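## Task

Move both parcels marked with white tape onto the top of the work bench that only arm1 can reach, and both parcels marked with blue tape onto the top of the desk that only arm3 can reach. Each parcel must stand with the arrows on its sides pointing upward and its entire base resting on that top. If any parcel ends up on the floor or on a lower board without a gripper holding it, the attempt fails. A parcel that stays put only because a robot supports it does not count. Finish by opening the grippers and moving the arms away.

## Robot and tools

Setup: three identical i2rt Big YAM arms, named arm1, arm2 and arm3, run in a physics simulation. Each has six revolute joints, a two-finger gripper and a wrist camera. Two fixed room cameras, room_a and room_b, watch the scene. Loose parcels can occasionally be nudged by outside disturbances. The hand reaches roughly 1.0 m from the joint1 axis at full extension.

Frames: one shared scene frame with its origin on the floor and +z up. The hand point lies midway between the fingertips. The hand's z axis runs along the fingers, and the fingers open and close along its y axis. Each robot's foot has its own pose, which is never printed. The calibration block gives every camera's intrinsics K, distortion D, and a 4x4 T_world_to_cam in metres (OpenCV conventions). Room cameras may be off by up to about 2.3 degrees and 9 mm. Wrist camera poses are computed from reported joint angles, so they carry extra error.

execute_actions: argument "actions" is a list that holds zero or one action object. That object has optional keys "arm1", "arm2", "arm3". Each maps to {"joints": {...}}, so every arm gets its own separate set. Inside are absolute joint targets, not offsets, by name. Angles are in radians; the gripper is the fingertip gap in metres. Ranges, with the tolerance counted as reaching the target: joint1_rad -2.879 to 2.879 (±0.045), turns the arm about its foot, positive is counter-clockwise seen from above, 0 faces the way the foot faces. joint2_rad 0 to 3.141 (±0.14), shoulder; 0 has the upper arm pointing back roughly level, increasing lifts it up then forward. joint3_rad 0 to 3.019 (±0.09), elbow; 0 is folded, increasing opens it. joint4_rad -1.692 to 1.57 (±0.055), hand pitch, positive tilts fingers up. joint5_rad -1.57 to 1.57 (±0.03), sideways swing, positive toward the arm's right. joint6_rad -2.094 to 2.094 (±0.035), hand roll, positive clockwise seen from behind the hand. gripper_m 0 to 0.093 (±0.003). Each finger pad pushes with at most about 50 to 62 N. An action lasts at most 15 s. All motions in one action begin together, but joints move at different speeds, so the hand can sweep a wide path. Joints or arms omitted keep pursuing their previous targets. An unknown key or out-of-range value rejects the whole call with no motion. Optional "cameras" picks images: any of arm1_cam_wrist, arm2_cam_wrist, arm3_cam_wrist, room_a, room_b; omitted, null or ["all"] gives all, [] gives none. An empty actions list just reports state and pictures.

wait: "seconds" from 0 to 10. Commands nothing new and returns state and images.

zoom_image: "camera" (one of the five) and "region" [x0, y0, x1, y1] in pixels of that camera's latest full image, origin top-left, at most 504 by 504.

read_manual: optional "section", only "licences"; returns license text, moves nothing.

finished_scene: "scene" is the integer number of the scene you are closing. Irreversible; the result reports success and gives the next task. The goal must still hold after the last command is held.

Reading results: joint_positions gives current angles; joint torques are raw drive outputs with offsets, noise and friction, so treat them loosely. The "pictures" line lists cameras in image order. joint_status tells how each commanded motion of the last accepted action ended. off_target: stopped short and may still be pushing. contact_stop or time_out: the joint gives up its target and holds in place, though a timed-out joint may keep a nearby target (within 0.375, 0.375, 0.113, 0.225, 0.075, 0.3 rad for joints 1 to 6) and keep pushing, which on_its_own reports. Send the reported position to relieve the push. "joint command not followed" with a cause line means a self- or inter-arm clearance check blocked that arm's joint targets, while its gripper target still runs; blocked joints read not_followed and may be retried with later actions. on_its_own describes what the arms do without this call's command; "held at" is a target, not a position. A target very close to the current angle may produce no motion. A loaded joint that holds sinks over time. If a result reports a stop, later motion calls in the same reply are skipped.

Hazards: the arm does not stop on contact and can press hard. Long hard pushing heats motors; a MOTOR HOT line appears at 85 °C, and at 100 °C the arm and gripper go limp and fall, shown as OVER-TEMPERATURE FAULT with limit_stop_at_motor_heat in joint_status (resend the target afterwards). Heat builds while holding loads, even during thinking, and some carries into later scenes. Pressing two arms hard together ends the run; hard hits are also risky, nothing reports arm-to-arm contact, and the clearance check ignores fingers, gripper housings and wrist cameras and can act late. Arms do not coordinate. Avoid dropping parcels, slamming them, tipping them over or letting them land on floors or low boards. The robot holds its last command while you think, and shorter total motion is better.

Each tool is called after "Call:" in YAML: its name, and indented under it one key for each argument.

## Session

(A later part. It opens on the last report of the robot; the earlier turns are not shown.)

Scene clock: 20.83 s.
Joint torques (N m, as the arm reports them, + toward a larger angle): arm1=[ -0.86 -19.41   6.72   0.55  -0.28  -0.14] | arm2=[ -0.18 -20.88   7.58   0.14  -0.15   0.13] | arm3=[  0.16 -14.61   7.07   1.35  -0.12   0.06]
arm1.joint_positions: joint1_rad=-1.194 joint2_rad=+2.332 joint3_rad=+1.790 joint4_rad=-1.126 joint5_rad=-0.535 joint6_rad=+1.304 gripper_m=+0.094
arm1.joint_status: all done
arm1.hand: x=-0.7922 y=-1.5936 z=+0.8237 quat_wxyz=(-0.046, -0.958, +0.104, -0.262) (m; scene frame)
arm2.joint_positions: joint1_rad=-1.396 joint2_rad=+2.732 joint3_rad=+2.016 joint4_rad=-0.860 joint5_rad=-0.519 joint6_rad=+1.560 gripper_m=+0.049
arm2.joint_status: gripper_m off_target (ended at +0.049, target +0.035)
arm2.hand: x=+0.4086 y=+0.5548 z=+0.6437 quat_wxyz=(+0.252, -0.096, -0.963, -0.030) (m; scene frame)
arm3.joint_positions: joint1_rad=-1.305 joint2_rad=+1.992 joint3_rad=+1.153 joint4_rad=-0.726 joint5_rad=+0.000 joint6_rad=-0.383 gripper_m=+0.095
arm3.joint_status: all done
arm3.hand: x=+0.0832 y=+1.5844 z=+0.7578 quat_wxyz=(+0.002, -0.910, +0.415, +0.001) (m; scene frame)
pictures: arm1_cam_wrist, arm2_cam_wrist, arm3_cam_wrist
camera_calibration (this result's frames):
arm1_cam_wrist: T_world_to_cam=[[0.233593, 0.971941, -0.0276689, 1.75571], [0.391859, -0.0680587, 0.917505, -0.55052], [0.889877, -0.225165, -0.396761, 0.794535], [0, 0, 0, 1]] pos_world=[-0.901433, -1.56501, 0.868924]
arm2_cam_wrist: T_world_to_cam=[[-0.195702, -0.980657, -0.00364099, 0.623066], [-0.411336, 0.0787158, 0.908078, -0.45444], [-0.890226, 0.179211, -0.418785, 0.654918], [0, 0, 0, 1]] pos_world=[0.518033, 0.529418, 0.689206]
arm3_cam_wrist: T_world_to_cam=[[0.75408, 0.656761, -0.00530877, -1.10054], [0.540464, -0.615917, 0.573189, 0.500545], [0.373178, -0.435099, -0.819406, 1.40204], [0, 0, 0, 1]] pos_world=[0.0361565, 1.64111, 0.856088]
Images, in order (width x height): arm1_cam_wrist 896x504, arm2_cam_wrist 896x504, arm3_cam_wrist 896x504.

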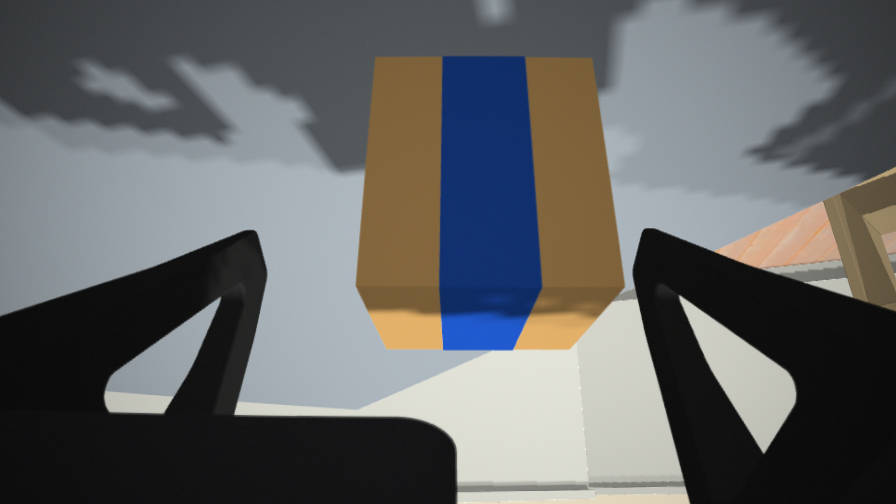

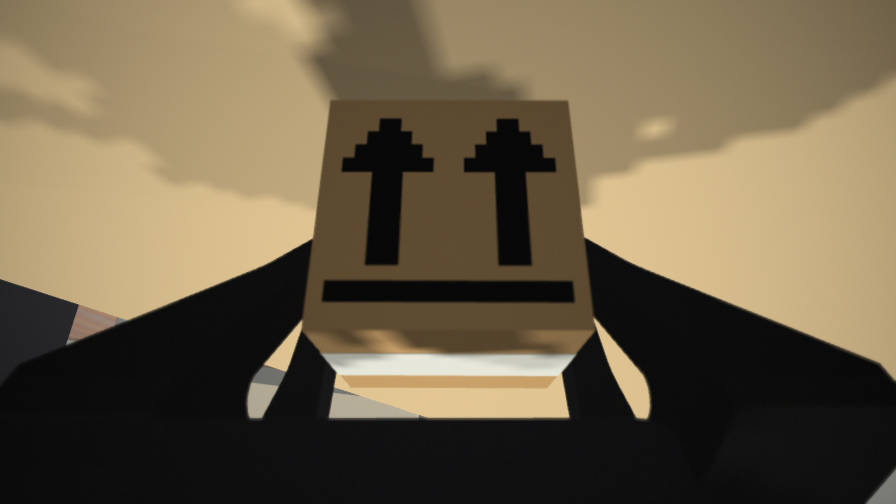

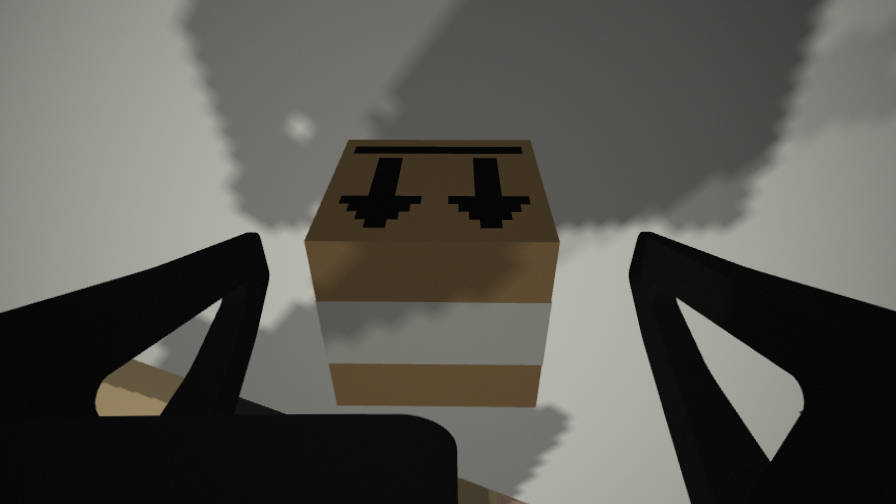

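Call:
execute_actions:
  actions:
    - {"arm1": {"joints": {"joint3_rad": 1.76}}, "arm2": {"joints": {"joint2_rad": 2.45}}, "arm3": {"joints": {"gripper_m": 0.035}}}
  cameras: ["arm1_cam_wrist", "arm2_cam_wrist", "arm3_cam_wrist"]

Scene clock: 24.07 s.
Joint torques (N m, as the arm reports them, + toward a larger angle): arm1=[ -0.89 -19.45   6.58   0.49  -0.27  -0.14] | arm2=[ -0.16 -21.66   7.88   0.6   -0.14   0.1 ] | arm3=[  0.11 -15.15   7.21   1.37  -0.12   0.06]
arm1.joint_positions: joint1_rad=-1.194 joint2_rad=+2.335 joint3_rad=+1.764 joint4_rad=-1.126 joint5_rad=-0.535 joint6_rad=+1.304 gripper_m=+0.094
arm1.joint_status: all done
arm1.hand: x=-0.7873 y=-1.5834 z=+0.8145 quat_wxyz=(-0.033, -0.957, +0.108, -0.267) (m; scene frame)
arm2.joint_positions: joint1_rad=-1.396 joint2_rad=+2.453 joint3_rad=+2.034 joint4_rad=-0.859 joint5_rad=-0.519 joint6_rad=+1.560 gripper_m=+0.049
arm2.joint_status: all done
arm2.hand: x=+0.4252 y=+0.6388 z=+0.8492 quat_wxyz=(+0.233, -0.057, -0.955, -0.172) (m; scene frame)
arm3.joint_positions: joint1_rad=-1.305 joint2_rad=+1.992 joint3_rad=+1.153 joint4_rad=-0.726 joint5_rad=+0.000 joint6_rad=-0.383 gripper_m=+0.050
arm3.joint_status: gripper_m off_target (ended at +0.050, target +0.035)
arm3.hand: x=+0.0832 y=+1.5844 z=+0.7578 quat_wxyz=(+0.002, -0.910, +0.415, +0.001) (m; scene frame)
pictures: arm1_cam_wrist, arm2_cam_wrist, arm3_cam_wrist
camera_calibration (this result's frames):
arm1_cam_wrist: T_world_to_cam=[[0.233914, 0.972257, -0.000864158, 1.72336], [0.380749, -0.0907862, 0.920211, -0.590323], [0.894603, -0.21558, -0.391422, 0.803378], [0, 0, 0, 1]] pos_world=[-0.897058, -1.55595, 0.859171]
arm2_cam_wrist: T_world_to_cam=[[-0.184265, -0.93682, -0.297345, 0.926017], [-0.467152, -0.182695, 0.865096, -0.413547], [-0.864763, 0.298313, -0.403973, 0.641199], [0, 0, 0, 1]] pos_world=[0.531929, 0.600681, 0.892132]
arm3_cam_wrist: T_world_to_cam=[[0.754331, 0.656473, -0.00531042, -1.1001], [0.54023, -0.616123, 0.573188, 0.500892], [0.37301, -0.435242, -0.819407, 1.40228], [0, 0, 0, 1]] pos_world=[0.0361783, 1.64113, 0.856088]
Images, in order (width x height): arm1_cam_wrist 896x504, arm2_cam_wrist 896x504, arm3_cam_wrist 896x504.

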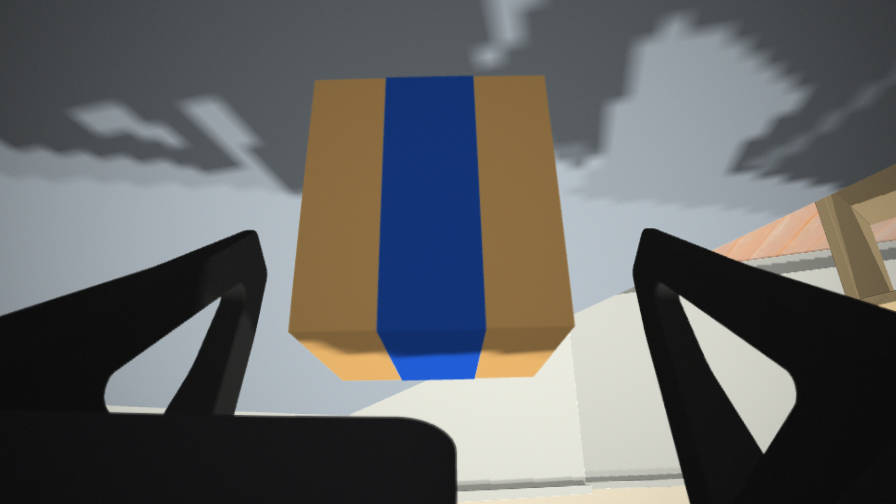

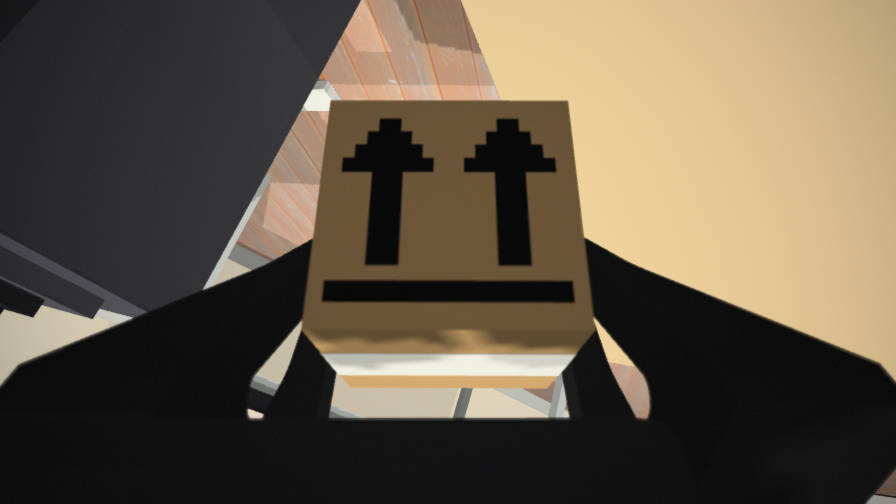

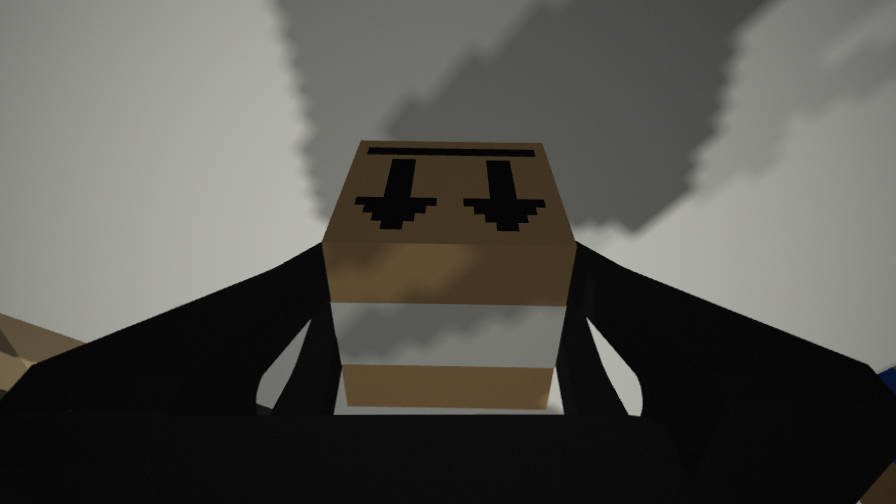

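Call:
execute_actions:
  actions:
    - {"arm1": {"joints": {"joint2_rad": 2.335, "gripper_m": 0.035}}, "arm2": {"joints": {"joint1_rad": 1.32, "joint2_rad": 2.40, "joint3_rad": 1.66, "joint4_rad": -0.664, "joint5_rad": 1.052}}, "arm3": {"joints": {"joint2_rad": 1.72}}}

Scene clock: 27.20 s.
Joint torques (N m, as the arm reports them, + toward a larger angle): arm1=[ -0.89 -22.7    6.57   0.47  -0.28  -0.12] | arm2=[  0.22 -19.24   5.43   0.12   0.91   0.12] | arm3=[  0.17 -13.69   9.67   1.81  -0.12   0.07]
arm1.joint_positions: joint1_rad=-1.194 joint2_rad=+2.335 joint3_rad=+1.764 joint4_rad=-1.126 joint5_rad=-0.535 joint6_rad=+1.303 gripper_m=+0.049
arm1.joint_status: gripper_m off_target (ended at +0.049, target +0.035); the others done
arm1.hand: x=-0.7873 y=-1.5834 z=+0.8145 quat_wxyz=(-0.034, -0.957, +0.107, -0.267) (m; scene frame)
arm2.joint_positions: joint1_rad=+1.315 joint2_rad=+2.406 joint3_rad=+1.664 joint4_rad=-0.664 joint5_rad=+1.048 joint6_rad=+1.560 gripper_m=+0.049
arm2.joint_status: all done
arm2.hand: x=-0.1658 y=-0.5682 z=+0.8036 quat_wxyz=(-0.097, +0.809, -0.305, -0.493) (m; scene frame)
arm3.joint_positions: joint1_rad=-1.305 joint2_rad=+1.694 joint3_rad=+1.150 joint4_rad=-0.722 joint5_rad=+0.000 joint6_rad=-0.383 gripper_m=+0.050
arm3.joint_status: all done
arm3.hand: x=+0.0697 y=+1.6233 z=+0.9052 quat_wxyz=(+0.110, -0.899, +0.410, +0.104) (m; scene frame)
pictures: arm1_cam_wrist, arm2_cam_wrist, arm3_cam_wrist, room_a, room_b
camera_calibration (this result's frames):
arm1_cam_wrist: T_world_to_cam=[[0.23328, 0.972409, -0.00125916, 1.72342], [0.380894, -0.0901843, 0.92021, -0.589256], [0.894707, -0.215146, -0.391423, 0.804147], [0, 0, 0, 1]] pos_world=[-0.897071, -1.556, 0.859171]
arm2_cam_wrist: T_world_to_cam=[[0.593805, 0.792481, -0.139175, 0.657311], [0.696969, -0.593041, -0.403158, 0.108319], [-0.402032, 0.142396, -0.904485, 0.862084], [0, 0, 0, 1]] pos_world=[-0.119225, -0.579426, 0.914894]
arm3_cam_wrist: T_world_to_cam=[[0.759079, 0.642448, 0.105165, -1.19219], [0.584335, -0.74361, 0.324957, 0.876209], [0.286969, -0.185217, -0.939863, 1.25409], [0, 0, 0, 1]] pos_world=[0.0330829, 1.64976, 1.01932]
Images, in order (width x height): arm1_cam_wrist 896x504, arm2_cam_wrist 896x504, arm3_cam_wrist 896x504, room_a 896x504, room_b 896x504.

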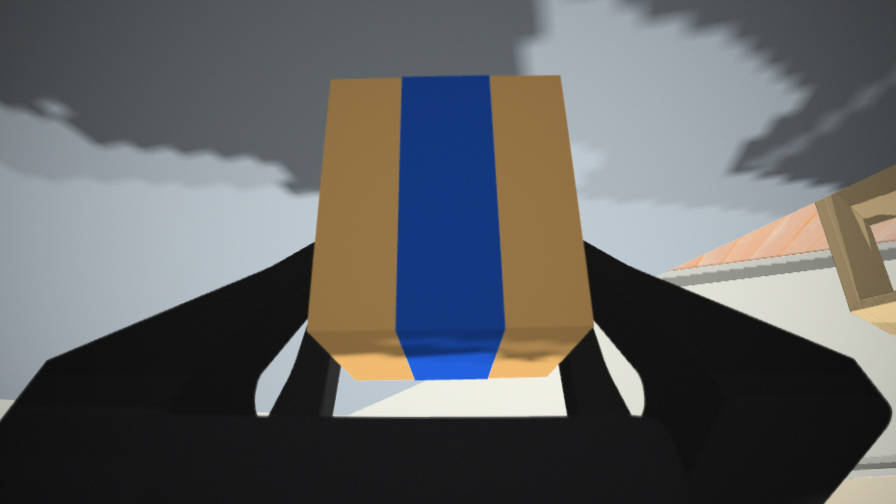

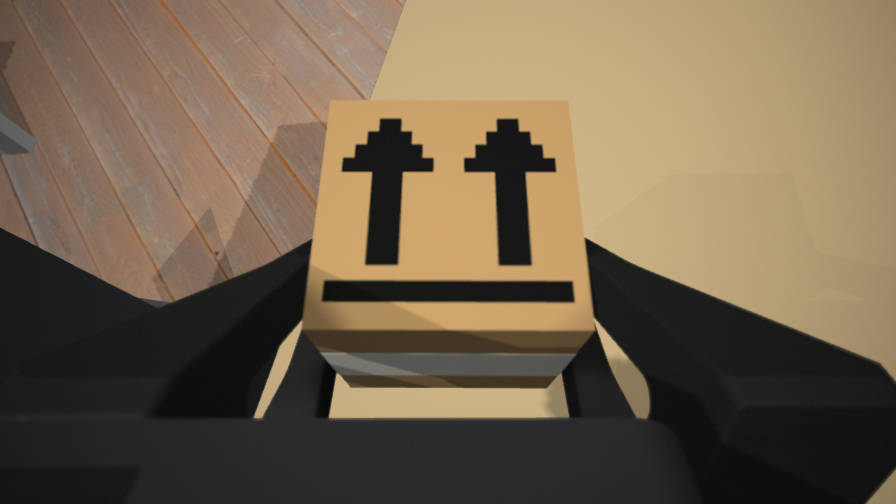

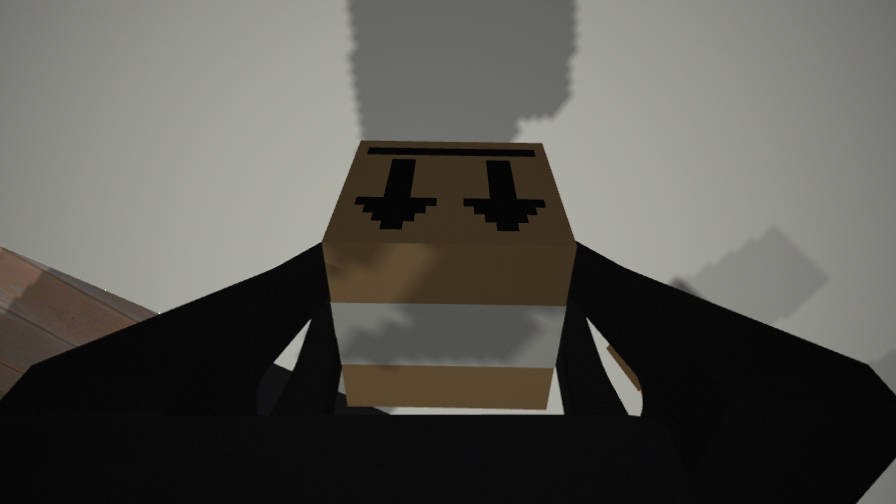

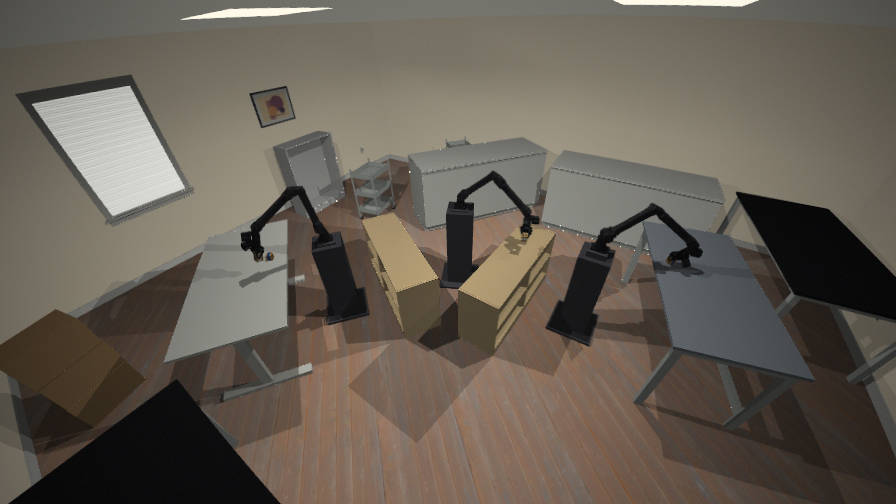

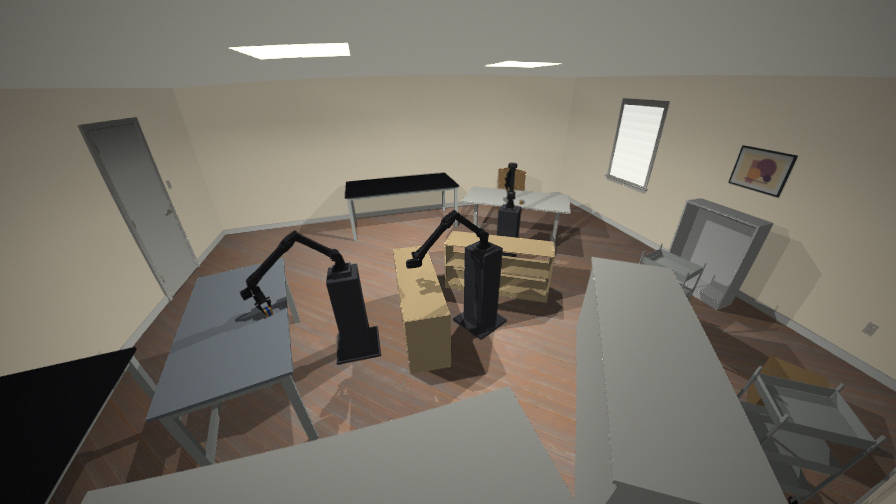

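Call:
execute_actions:
  actions:
    - {"arm1": {"joints": {"joint2_rad": 2.08}}, "arm2": {"joints": {"joint2_rad": 2.635, "joint3_rad": 1.717, "joint4_rad": -0.618}}, "arm3": {"joints": {"joint1_rad": 1.581, "joint3_rad": 1.67, "joint4_rad": -1.3}}}

Scene clock: 30.47 s.
Joint torques (N m, as the arm reports them, + toward a larger angle): arm1=[ -0.78 -18.81   9.49   0.95  -0.3   -0.16] | arm2=[  0.15 -19.43   5.58   0.13   0.9    0.13] | arm3=[ -1.09 -17.34  12.01   1.07  -0.05   0.07]
arm1.joint_positions: joint1_rad=-1.194 joint2_rad=+2.049 joint3_rad=+1.746 joint4_rad=-1.125 joint5_rad=-0.535 joint6_rad=+1.303 gripper_m=+0.049
arm1.joint_status: all done
arm1.hand: x=-0.7983 y=-1.6081 z=+0.9861 quat_wxyz=(-0.155, -0.960, +0.072, -0.221) (m; scene frame)
arm2.joint_positions: joint1_rad=+1.315 joint2_rad=+2.645 joint3_rad=+1.700 joint4_rad=-0.623 joint5_rad=+1.048 joint6_rad=+1.560 gripper_m=+0.049
arm2.joint_status: all done
arm2.hand: x=-0.1379 y=-0.5312 z=+0.6674 quat_wxyz=(-0.164, +0.824, -0.267, -0.472) (m; scene frame)
arm3.joint_positions: joint1_rad=+1.589 joint2_rad=+1.714 joint3_rad=+1.643 joint4_rad=-1.291 joint5_rad=-0.002 joint6_rad=-0.383 gripper_m=+0.050
arm3.joint_status: all done
arm3.hand: x=+0.2915 y=+0.5431 z=+1.0682 quat_wxyz=(-0.063, -0.522, -0.847, +0.083) (m; scene frame)
pictures: arm1_cam_wrist, arm2_cam_wrist, arm3_cam_wrist, room_a, room_b
camera_calibration (this result's frames):
arm1_cam_wrist: T_world_to_cam=[[0.216226, 0.940977, -0.260401, 1.94163], [0.4873, 0.127104, 0.863935, -0.25526], [0.846041, -0.313698, -0.431055, 0.717651], [0, 0, 0, 1]] pos_world=[-0.902605, -1.56946, 1.03548]
arm2_cam_wrist: T_world_to_cam=[[0.5992, 0.800273, 0.0228772, 0.489185], [0.736452, -0.539756, -0.407802, 0.0927055], [-0.314005, 0.261203, -0.912784, 0.82566], [0, 0, 0, 1]] pos_world=[-0.102131, -0.557108, 0.780264]
arm3_cam_wrist: T_world_to_cam=[[-0.893169, -0.444628, 0.0675001, 0.428467], [-0.382324, 0.829745, 0.406636, -0.769571], [-0.236809, 0.337387, -0.911093, 0.98175], [0, 0, 0, 1]] pos_world=[0.320955, 0.497825, 1.17848]
Images, in order (width x height): arm1_cam_wrist 896x504, arm2_cam_wrist 896x504, arm3_cam_wrist 896x504, room_a 896x504, room_b 896x504.

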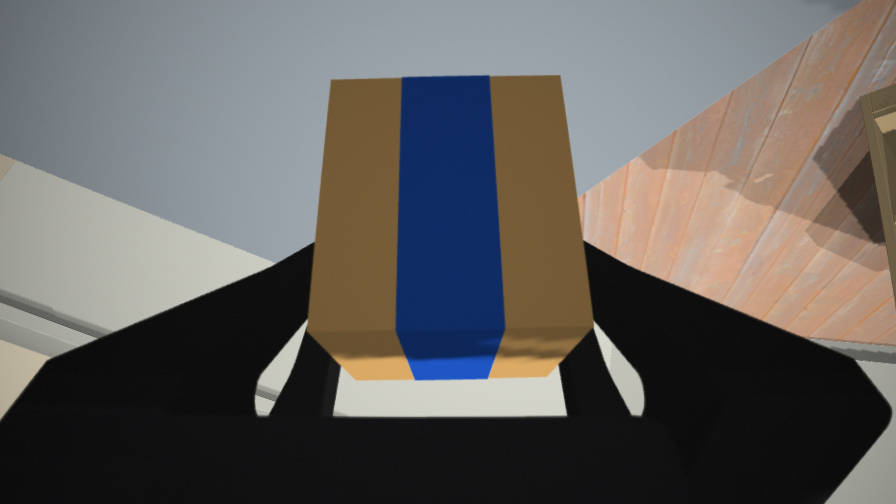

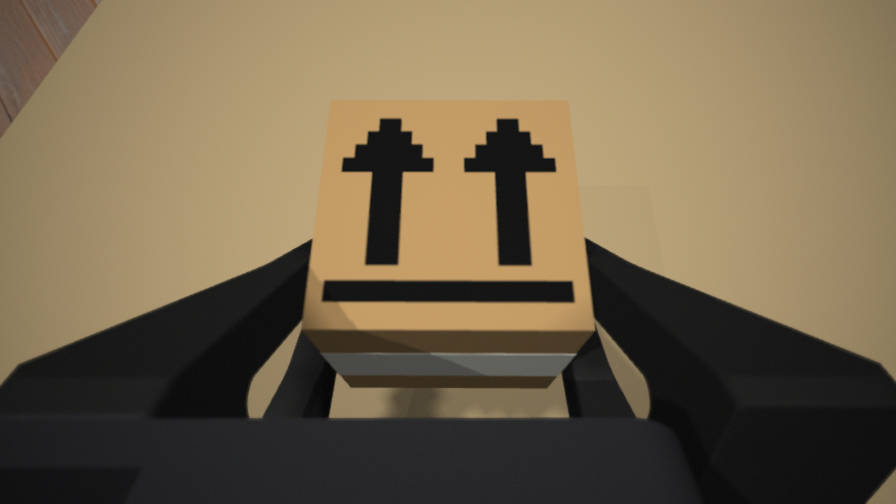

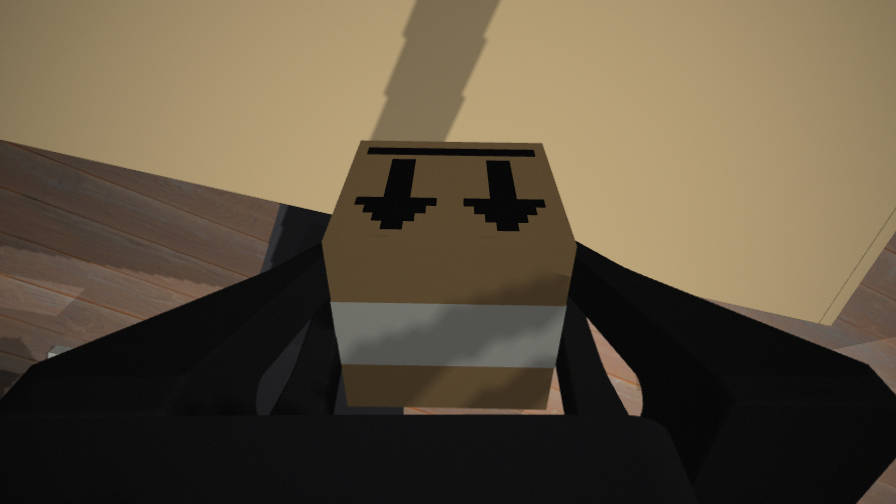

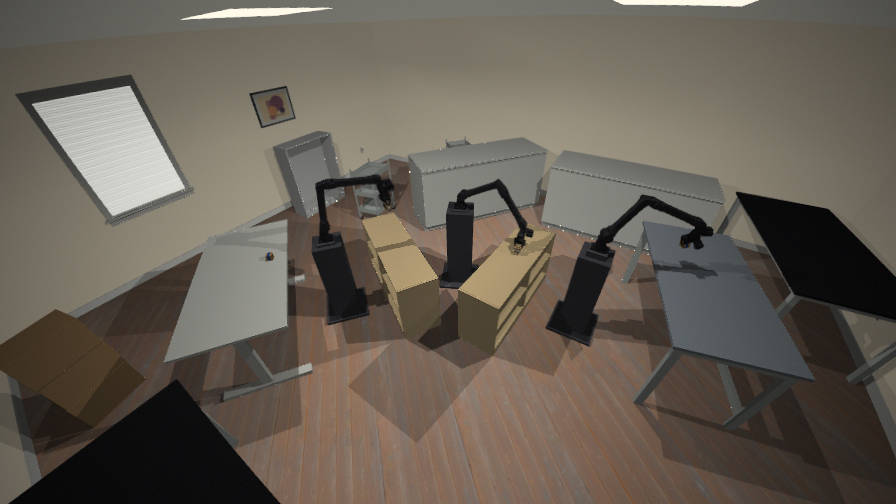

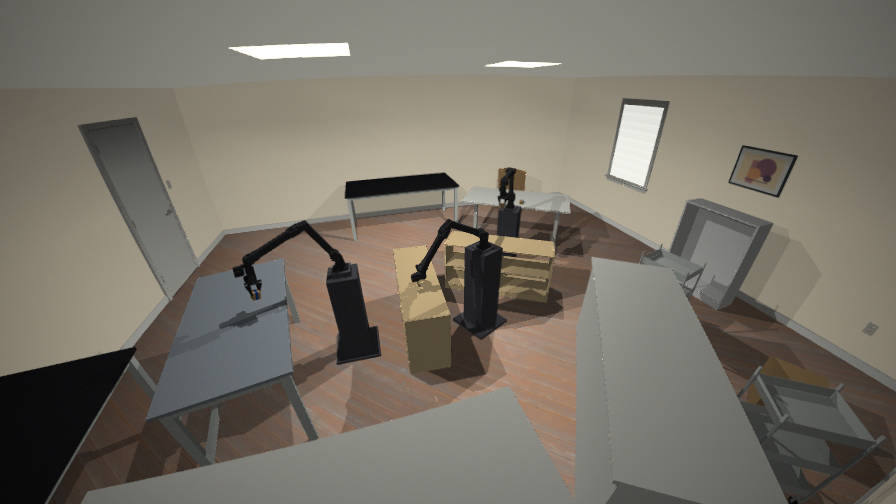

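Call:
execute_actions:
  actions:
    - {"arm1": {"joints": {"joint1_rad": 0.5, "joint2_rad": 1.8, "joint3_rad": 1.76, "joint4_rad": -1.52, "joint5_rad": 1.026, "joint6_rad": 1.571}}, "arm2": {"joints": {"joint2_rad": 2.682, "joint3_rad": 1.745, "joint4_rad": -0.60}}, "arm3": {"joints": {"joint2_rad": 2.396, "joint3_rad": 1.68, "joint4_rad": -0.825}}}

Scene clock: 33.30 s.
Joint torques (N m, as the arm reports them, + toward a larger angle): arm1=[ -0.62 -16.88   9.56   0.23   1.     0.05] | arm2=[  0.13 -17.95   6.42   0.29   0.91   0.13] | arm3=[ -0.81 -24.8    8.93   1.29  -0.05   0.06]
arm1.joint_positions: joint1_rad=+0.507 joint2_rad=+1.790 joint3_rad=+1.748 joint4_rad=-1.512 joint5_rad=+1.021 joint6_rad=+1.562 gripper_m=+0.049
arm1.joint_status: all done
arm1.hand: x=-0.1106 y=-1.3018 z=+1.1896 quat_wxyz=(-0.286, -0.709, -0.511, +0.393) (m; scene frame)
arm2.joint_positions: joint1_rad=+1.315 joint2_rad=+2.670 joint3_rad=+1.715 joint4_rad=-0.610 joint5_rad=+1.048 joint6_rad=+1.560 gripper_m=+0.049
arm2.joint_status: all done
arm2.hand: x=-0.1378 y=-0.5312 z=+0.6560 quat_wxyz=(-0.163, +0.824, -0.267, -0.472) (m; scene frame)
arm3.joint_positions: joint1_rad=+1.589 joint2_rad=+2.409 joint3_rad=+1.655 joint4_rad=-0.834 joint5_rad=-0.002 joint6_rad=-0.383 gripper_m=+0.050
arm3.joint_status: all done
arm3.hand: x=+0.2958 y=+0.4952 z=+0.6663 quat_wxyz=(+0.004, -0.525, -0.851, -0.007) (m; scene frame)
pictures: arm1_cam_wrist, arm2_cam_wrist, arm3_cam_wrist, room_a, room_b
camera_calibration (this result's frames):
arm1_cam_wrist: T_world_to_cam=[[-0.947085, 0.320693, -0.0136551, 0.328005], [0.301517, 0.874251, -0.380491, 1.62729], [-0.110083, -0.364474, -0.924684, 0.735015], [0, 0, 0, 1]] pos_world=[-0.0990928, -1.25995, 1.3033]
arm2_cam_wrist: T_world_to_cam=[[0.599233, 0.80031, 0.0205889, 0.490883], [0.73589, -0.540507, -0.407821, 0.0875762], [-0.315255, 0.259531, -0.91283, 0.814249], [0, 0, 0, 1]] pos_world=[-0.101904, -0.556846, 0.768879]
arm3_cam_wrist: T_world_to_cam=[[-0.892596, -0.450549, -0.0166721, 0.497041], [-0.373117, 0.717424, 0.588291, -0.632873], [-0.253093, 0.531327, -0.808477, 0.473225], [0, 0, 0, 1]] pos_world=[0.327291, 0.426542, 0.763191]
Images, in order (width x height): arm1_cam_wrist 896x504, arm2_cam_wrist 896x504, arm3_cam_wrist 896x504, room_a 896x504, room_b 896x504.

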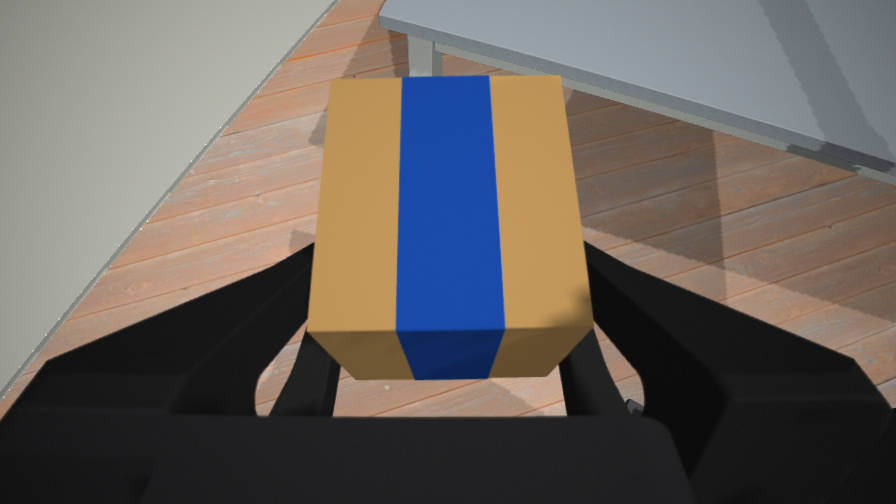

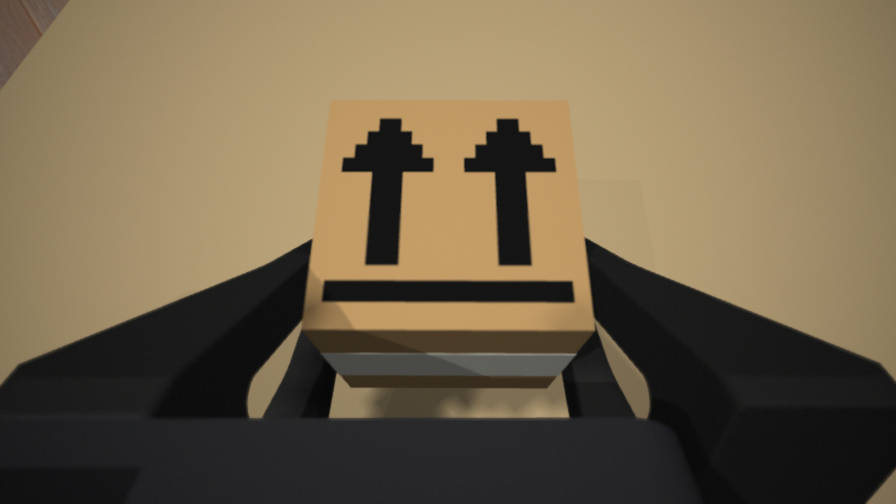

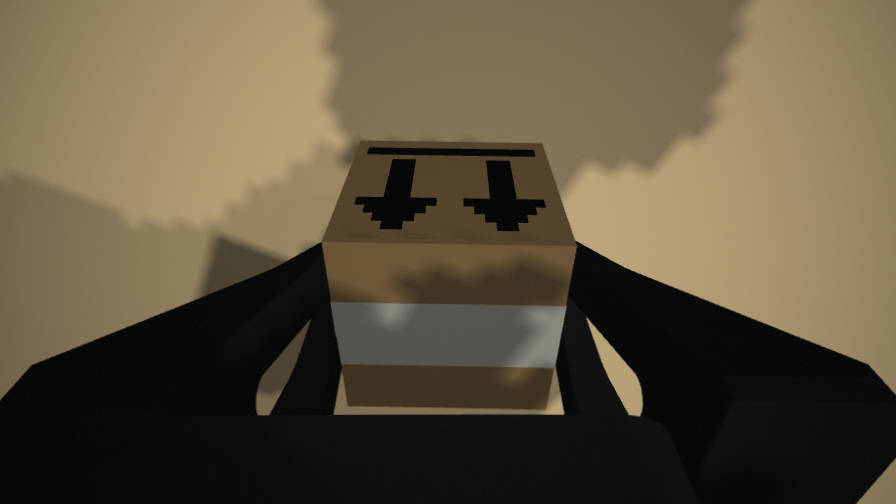

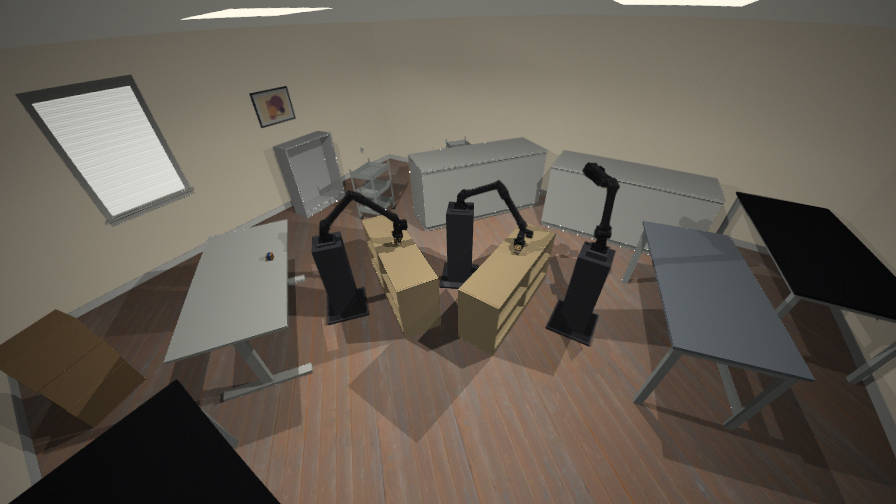

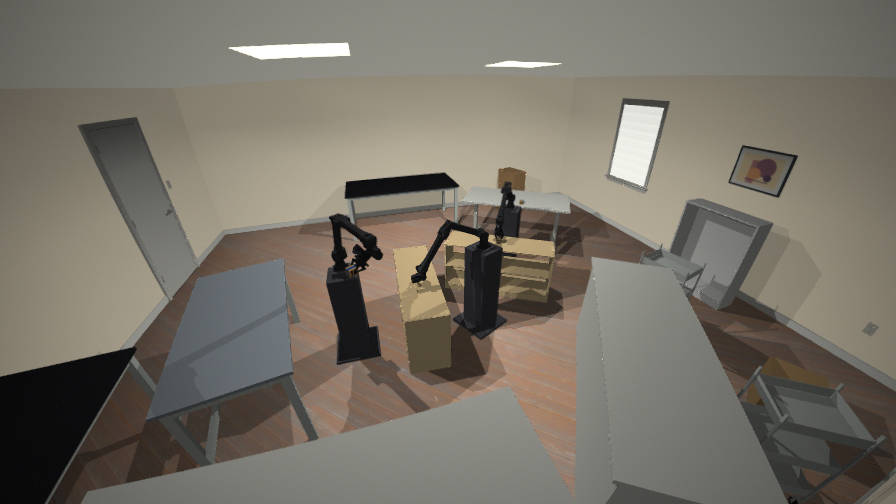

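Call:
execute_actions:
  actions:
    - {"arm2": {"joints": {"joint2_rad": 2.706, "joint3_rad": 1.76, "joint4_rad": -0.59}}, "arm3": {"joints": {"joint2_rad": 2.46, "joint4_rad": -0.805}}}
  cameras: ["arm2_cam_wrist", "arm3_cam_wrist"]

Scene clock: 34.50 s.
Joint torques (N m, as the arm reports them, + toward a larger angle): arm1=[ -0.35 -17.05   9.58   0.24   1.02   0.05] | arm2=[  0.1  -17.81   6.44   0.31   0.91   0.13] | arm3=[ -0.87 -20.65   8.77   1.32  -0.05   0.06]
arm1.joint_positions: joint1_rad=+0.507 joint2_rad=+1.790 joint3_rad=+1.748 joint4_rad=-1.512 joint5_rad=+1.021 joint6_rad=+1.562 gripper_m=+0.049
arm1.joint_status: not commanded
arm1.hand: x=-0.1106 y=-1.3018 z=+1.1896 quat_wxyz=(-0.286, -0.709, -0.511, +0.393) (m; scene frame)
arm2.joint_positions: joint1_rad=+1.315 joint2_rad=+2.694 joint3_rad=+1.729 joint4_rad=-0.600 joint5_rad=+1.048 joint6_rad=+1.560 gripper_m=+0.049
arm2.joint_status: all done
arm2.hand: x=-0.1377 y=-0.5311 z=+0.6453 quat_wxyz=(-0.162, +0.824, -0.268, -0.472) (m; scene frame)
arm3.joint_positions: joint1_rad=+1.589 joint2_rad=+2.426 joint3_rad=+1.655 joint4_rad=-0.815 joint5_rad=-0.002 joint6_rad=-0.383 gripper_m=+0.050
arm3.joint_status: all done
arm3.hand: x=+0.2958 y=+0.4955 z=+0.6564 quat_wxyz=(+0.003, -0.525, -0.851, -0.006) (m; scene frame)
pictures: arm2_cam_wrist, arm3_cam_wrist
camera_calibration (this result's frames):
arm2_cam_wrist: T_world_to_cam=[[0.599249, 0.800326, 0.0194447, 0.491702], [0.735609, -0.540883, -0.40783, 0.0829733], [-0.31588, 0.258696, -0.912851, 0.804008], [0, 0, 0, 1]] pos_world=[-0.101718, -0.556637, 0.758217]
arm3_cam_wrist: T_world_to_cam=[[-0.892594, -0.45059, -0.0156714, 0.49639], [-0.373246, 0.718988, 0.586297, -0.62674], [-0.252912, 0.529174, -0.809945, 0.466961], [0, 0, 0, 1]] pos_world=[0.327247, 0.427183, 0.753447]
Images, in order (width x height): arm2_cam_wrist 896x504, arm3_cam_wrist 896x504.

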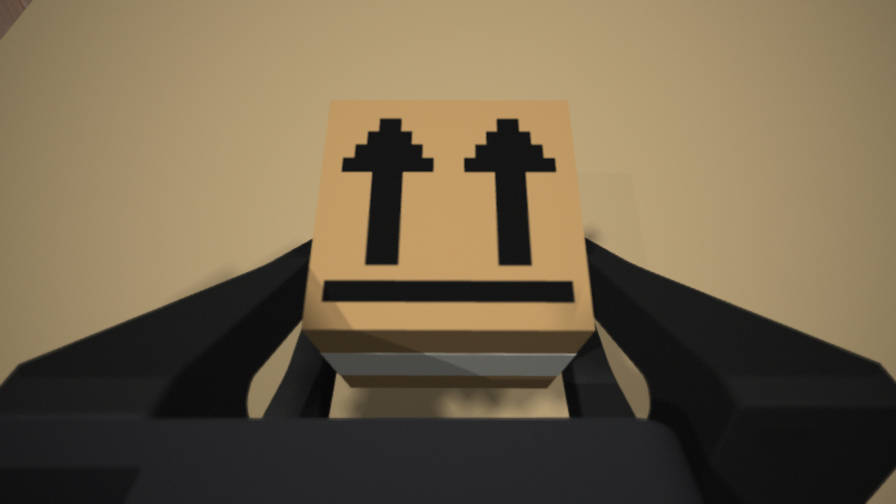

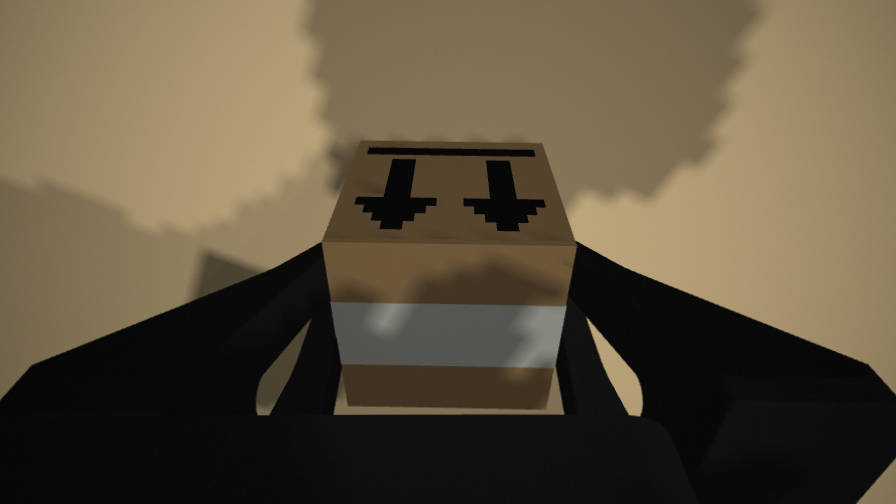

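Call:
execute_actions:
  actions:
    - {"arm2": {"joints": {"gripper_m": 0.093}}, "arm3": {"joints": {"joint2_rad": 2.472}}}
  cameras: ["arm2_cam_wrist", "arm3_cam_wrist"]

Scene clock: 35.30 s.
Joint torques (N m, as the arm reports them, + toward a larger angle): arm1=[ -0.31 -16.98   9.59   0.24   1.01   0.04] | arm2=[  0.08 -17.71   6.46   0.29   0.87   0.13] | arm3=[ -1.09 -19.8    8.76   1.26  -0.04   0.06]
arm1.joint_positions: joint1_rad=+0.507 joint2_rad=+1.790 joint3_rad=+1.748 joint4_rad=-1.512 joint5_rad=+1.021 joint6_rad=+1.562 gripper_m=+0.049
arm1.joint_status: not commanded
arm1.hand: x=-0.1106 y=-1.3018 z=+1.1896 quat_wxyz=(-0.286, -0.709, -0.511, +0.393) (m; scene frame)
arm2.joint_positions: joint1_rad=+1.315 joint2_rad=+2.694 joint3_rad=+1.729 joint4_rad=-0.600 joint5_rad=+1.049 joint6_rad=+1.560 gripper_m=+0.093
arm2.joint_status: all done
arm2.hand: x=-0.1378 y=-0.5310 z=+0.6454 quat_wxyz=(-0.162, +0.824, -0.268, -0.473) (m; scene frame)
arm3.joint_positions: joint1_rad=+1.589 joint2_rad=+2.435 joint3_rad=+1.655 joint4_rad=-0.814 joint5_rad=-0.002 joint6_rad=-0.383 gripper_m=+0.050
arm3.joint_status: all done
arm3.hand: x=+0.2956 y=+0.4983 z=+0.6509 quat_wxyz=(+0.006, -0.525, -0.851, -0.010) (m; scene frame)
pictures: arm2_cam_wrist, arm3_cam_wrist
camera_calibration (this result's frames):
arm2_cam_wrist: T_world_to_cam=[[0.599258, 0.80032, 0.0194443, 0.491699], [0.735362, -0.540693, -0.408527, 0.0835956], [-0.316439, 0.259111, -0.912539, 0.804028], [0, 0, 0, 1]] pos_world=[-0.101702, -0.556649, 0.758297]
arm3_cam_wrist: T_world_to_cam=[[-0.892602, -0.450452, -0.0188162, 0.499307], [-0.37284, 0.714055, 0.59255, -0.62728], [-0.25348, 0.535927, -0.805314, 0.454814], [0, 0, 0, 1]] pos_world=[0.327094, 0.42908, 0.747358]
Images, in order (width x height): arm2_cam_wrist 896x504, arm3_cam_wrist 896x504.

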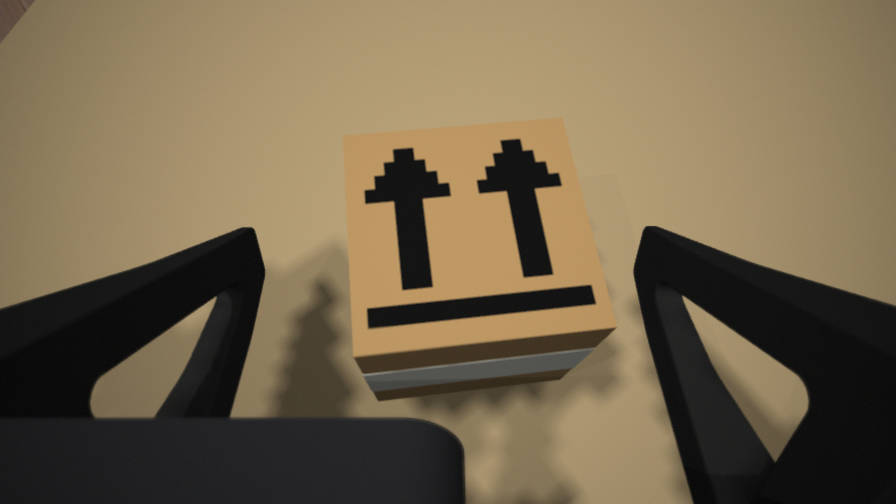

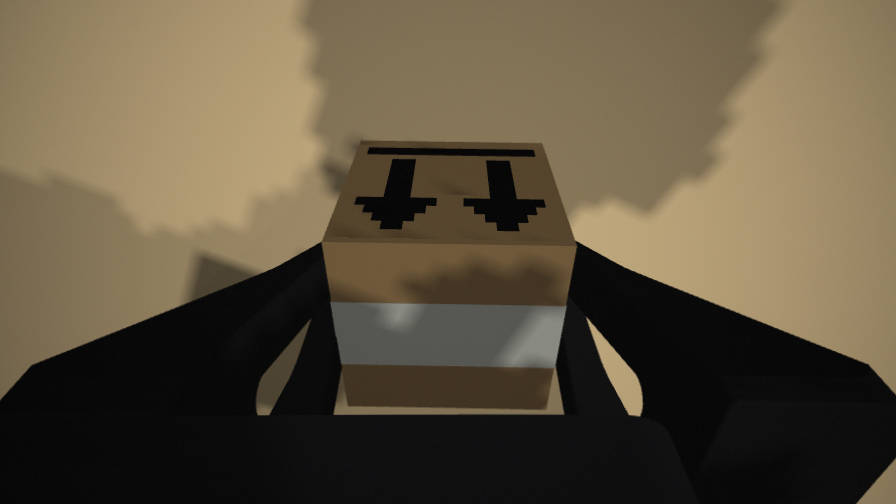

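Call:
execute_actions:
  actions:
    - {"arm2": {"joints": {"joint1_rad": 1.47, "joint2_rad": 2.5, "joint3_rad": 1.6, "joint4_rad": -0.67}}, "arm3": {"joints": {"joint2_rad": 2.49}}}
  cameras: ["arm2_cam_wrist", "arm3_cam_wrist", "room_a"]

Scene clock: 37.37 s.
Joint torques (N m, as the arm reports them, + toward a larger angle): arm1=[ -0.38 -16.85   9.54   0.26   1.01   0.04] | arm2=[  0.18 -17.19   4.68  -0.31   0.8    0.13] | arm3=[ -0.86 -18.69   8.77   1.25  -0.05   0.06]
arm1.joint_positions: joint1_rad=+0.507 joint2_rad=+1.790 joint3_rad=+1.748 joint4_rad=-1.512 joint5_rad=+1.021 joint6_rad=+1.562 gripper_m=+0.049
arm1.joint_status: not commanded
arm1.hand: x=-0.1106 y=-1.3018 z=+1.1896 quat_wxyz=(-0.286, -0.709, -0.511, +0.393) (m; scene frame)
arm2.joint_positions: joint1_rad=+1.465 joint2_rad=+2.484 joint3_rad=+1.601 joint4_rad=-0.663 joint5_rad=+1.051 joint6_rad=+1.560 gripper_m=+0.093
arm2.joint_status: all done
arm2.hand: x=-0.0729 y=-0.5981 z=+0.7396 quat_wxyz=(-0.119, +0.840, -0.210, -0.486) (m; scene frame)
arm3.joint_positions: joint1_rad=+1.589 joint2_rad=+2.435 joint3_rad=+1.655 joint4_rad=-0.814 joint5_rad=-0.002 joint6_rad=-0.383 gripper_m=+0.050
arm3.joint_status: all done
arm3.hand: x=+0.2956 y=+0.4985 z=+0.6505 quat_wxyz=(+0.006, -0.525, -0.851, -0.010) (m; scene frame)
pictures: arm2_cam_wrist, arm3_cam_wrist, room_a
camera_calibration (this result's frames):
arm2_cam_wrist: T_world_to_cam=[[0.473495, 0.880796, 0.000296595, 0.557823], [0.803887, -0.432013, -0.408817, 0.108308], [-0.359956, 0.193811, -0.912616, 0.885669], [0, 0, 0, 1]] pos_world=[-0.0323925, -0.616191, 0.852388]
arm3_cam_wrist: T_world_to_cam=[[-0.892603, -0.450439, -0.019102, 0.49957], [-0.372803, 0.713604, 0.593116, -0.627345], [-0.253531, 0.536539, -0.80489, 0.453746], [0, 0, 0, 1]] pos_world=[0.327081, 0.42925, 0.746847]
Images, in order (width x height): arm2_cam_wrist 896x504, arm3_cam_wrist 896x504, room_a 896x504.

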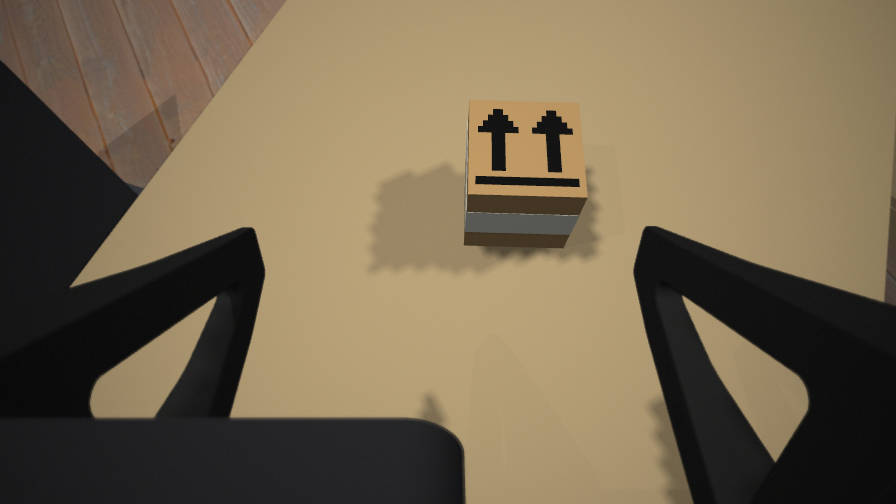

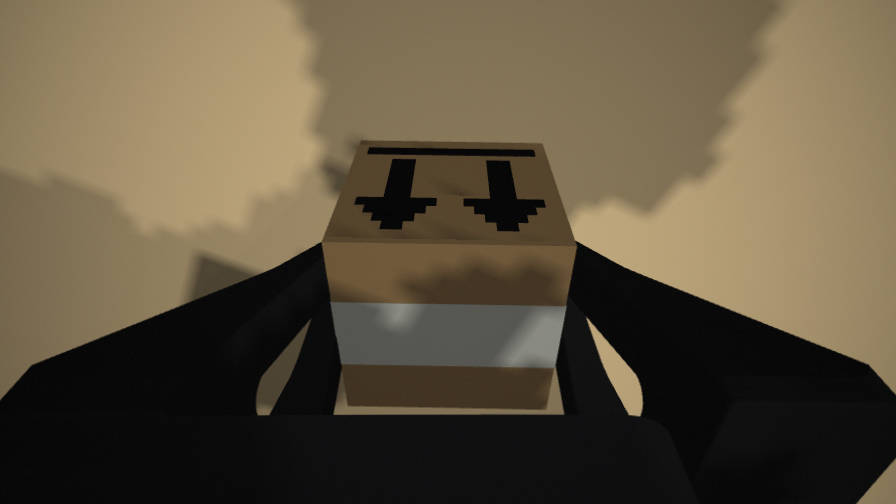

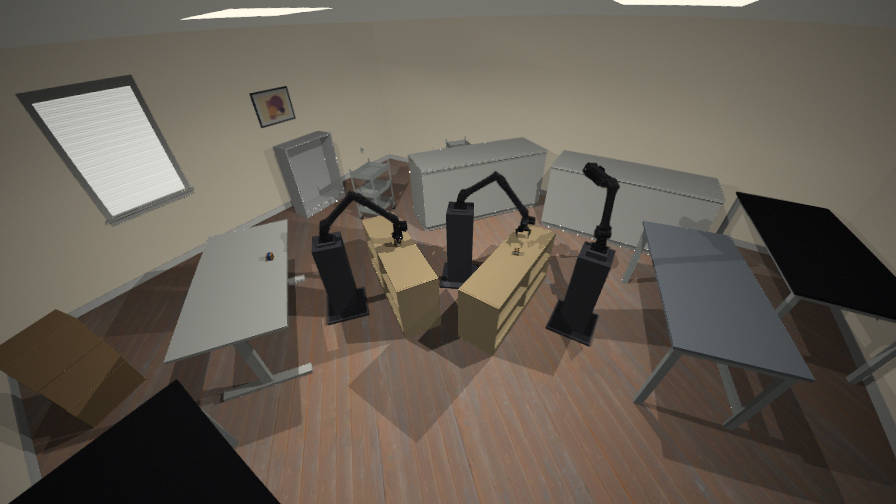

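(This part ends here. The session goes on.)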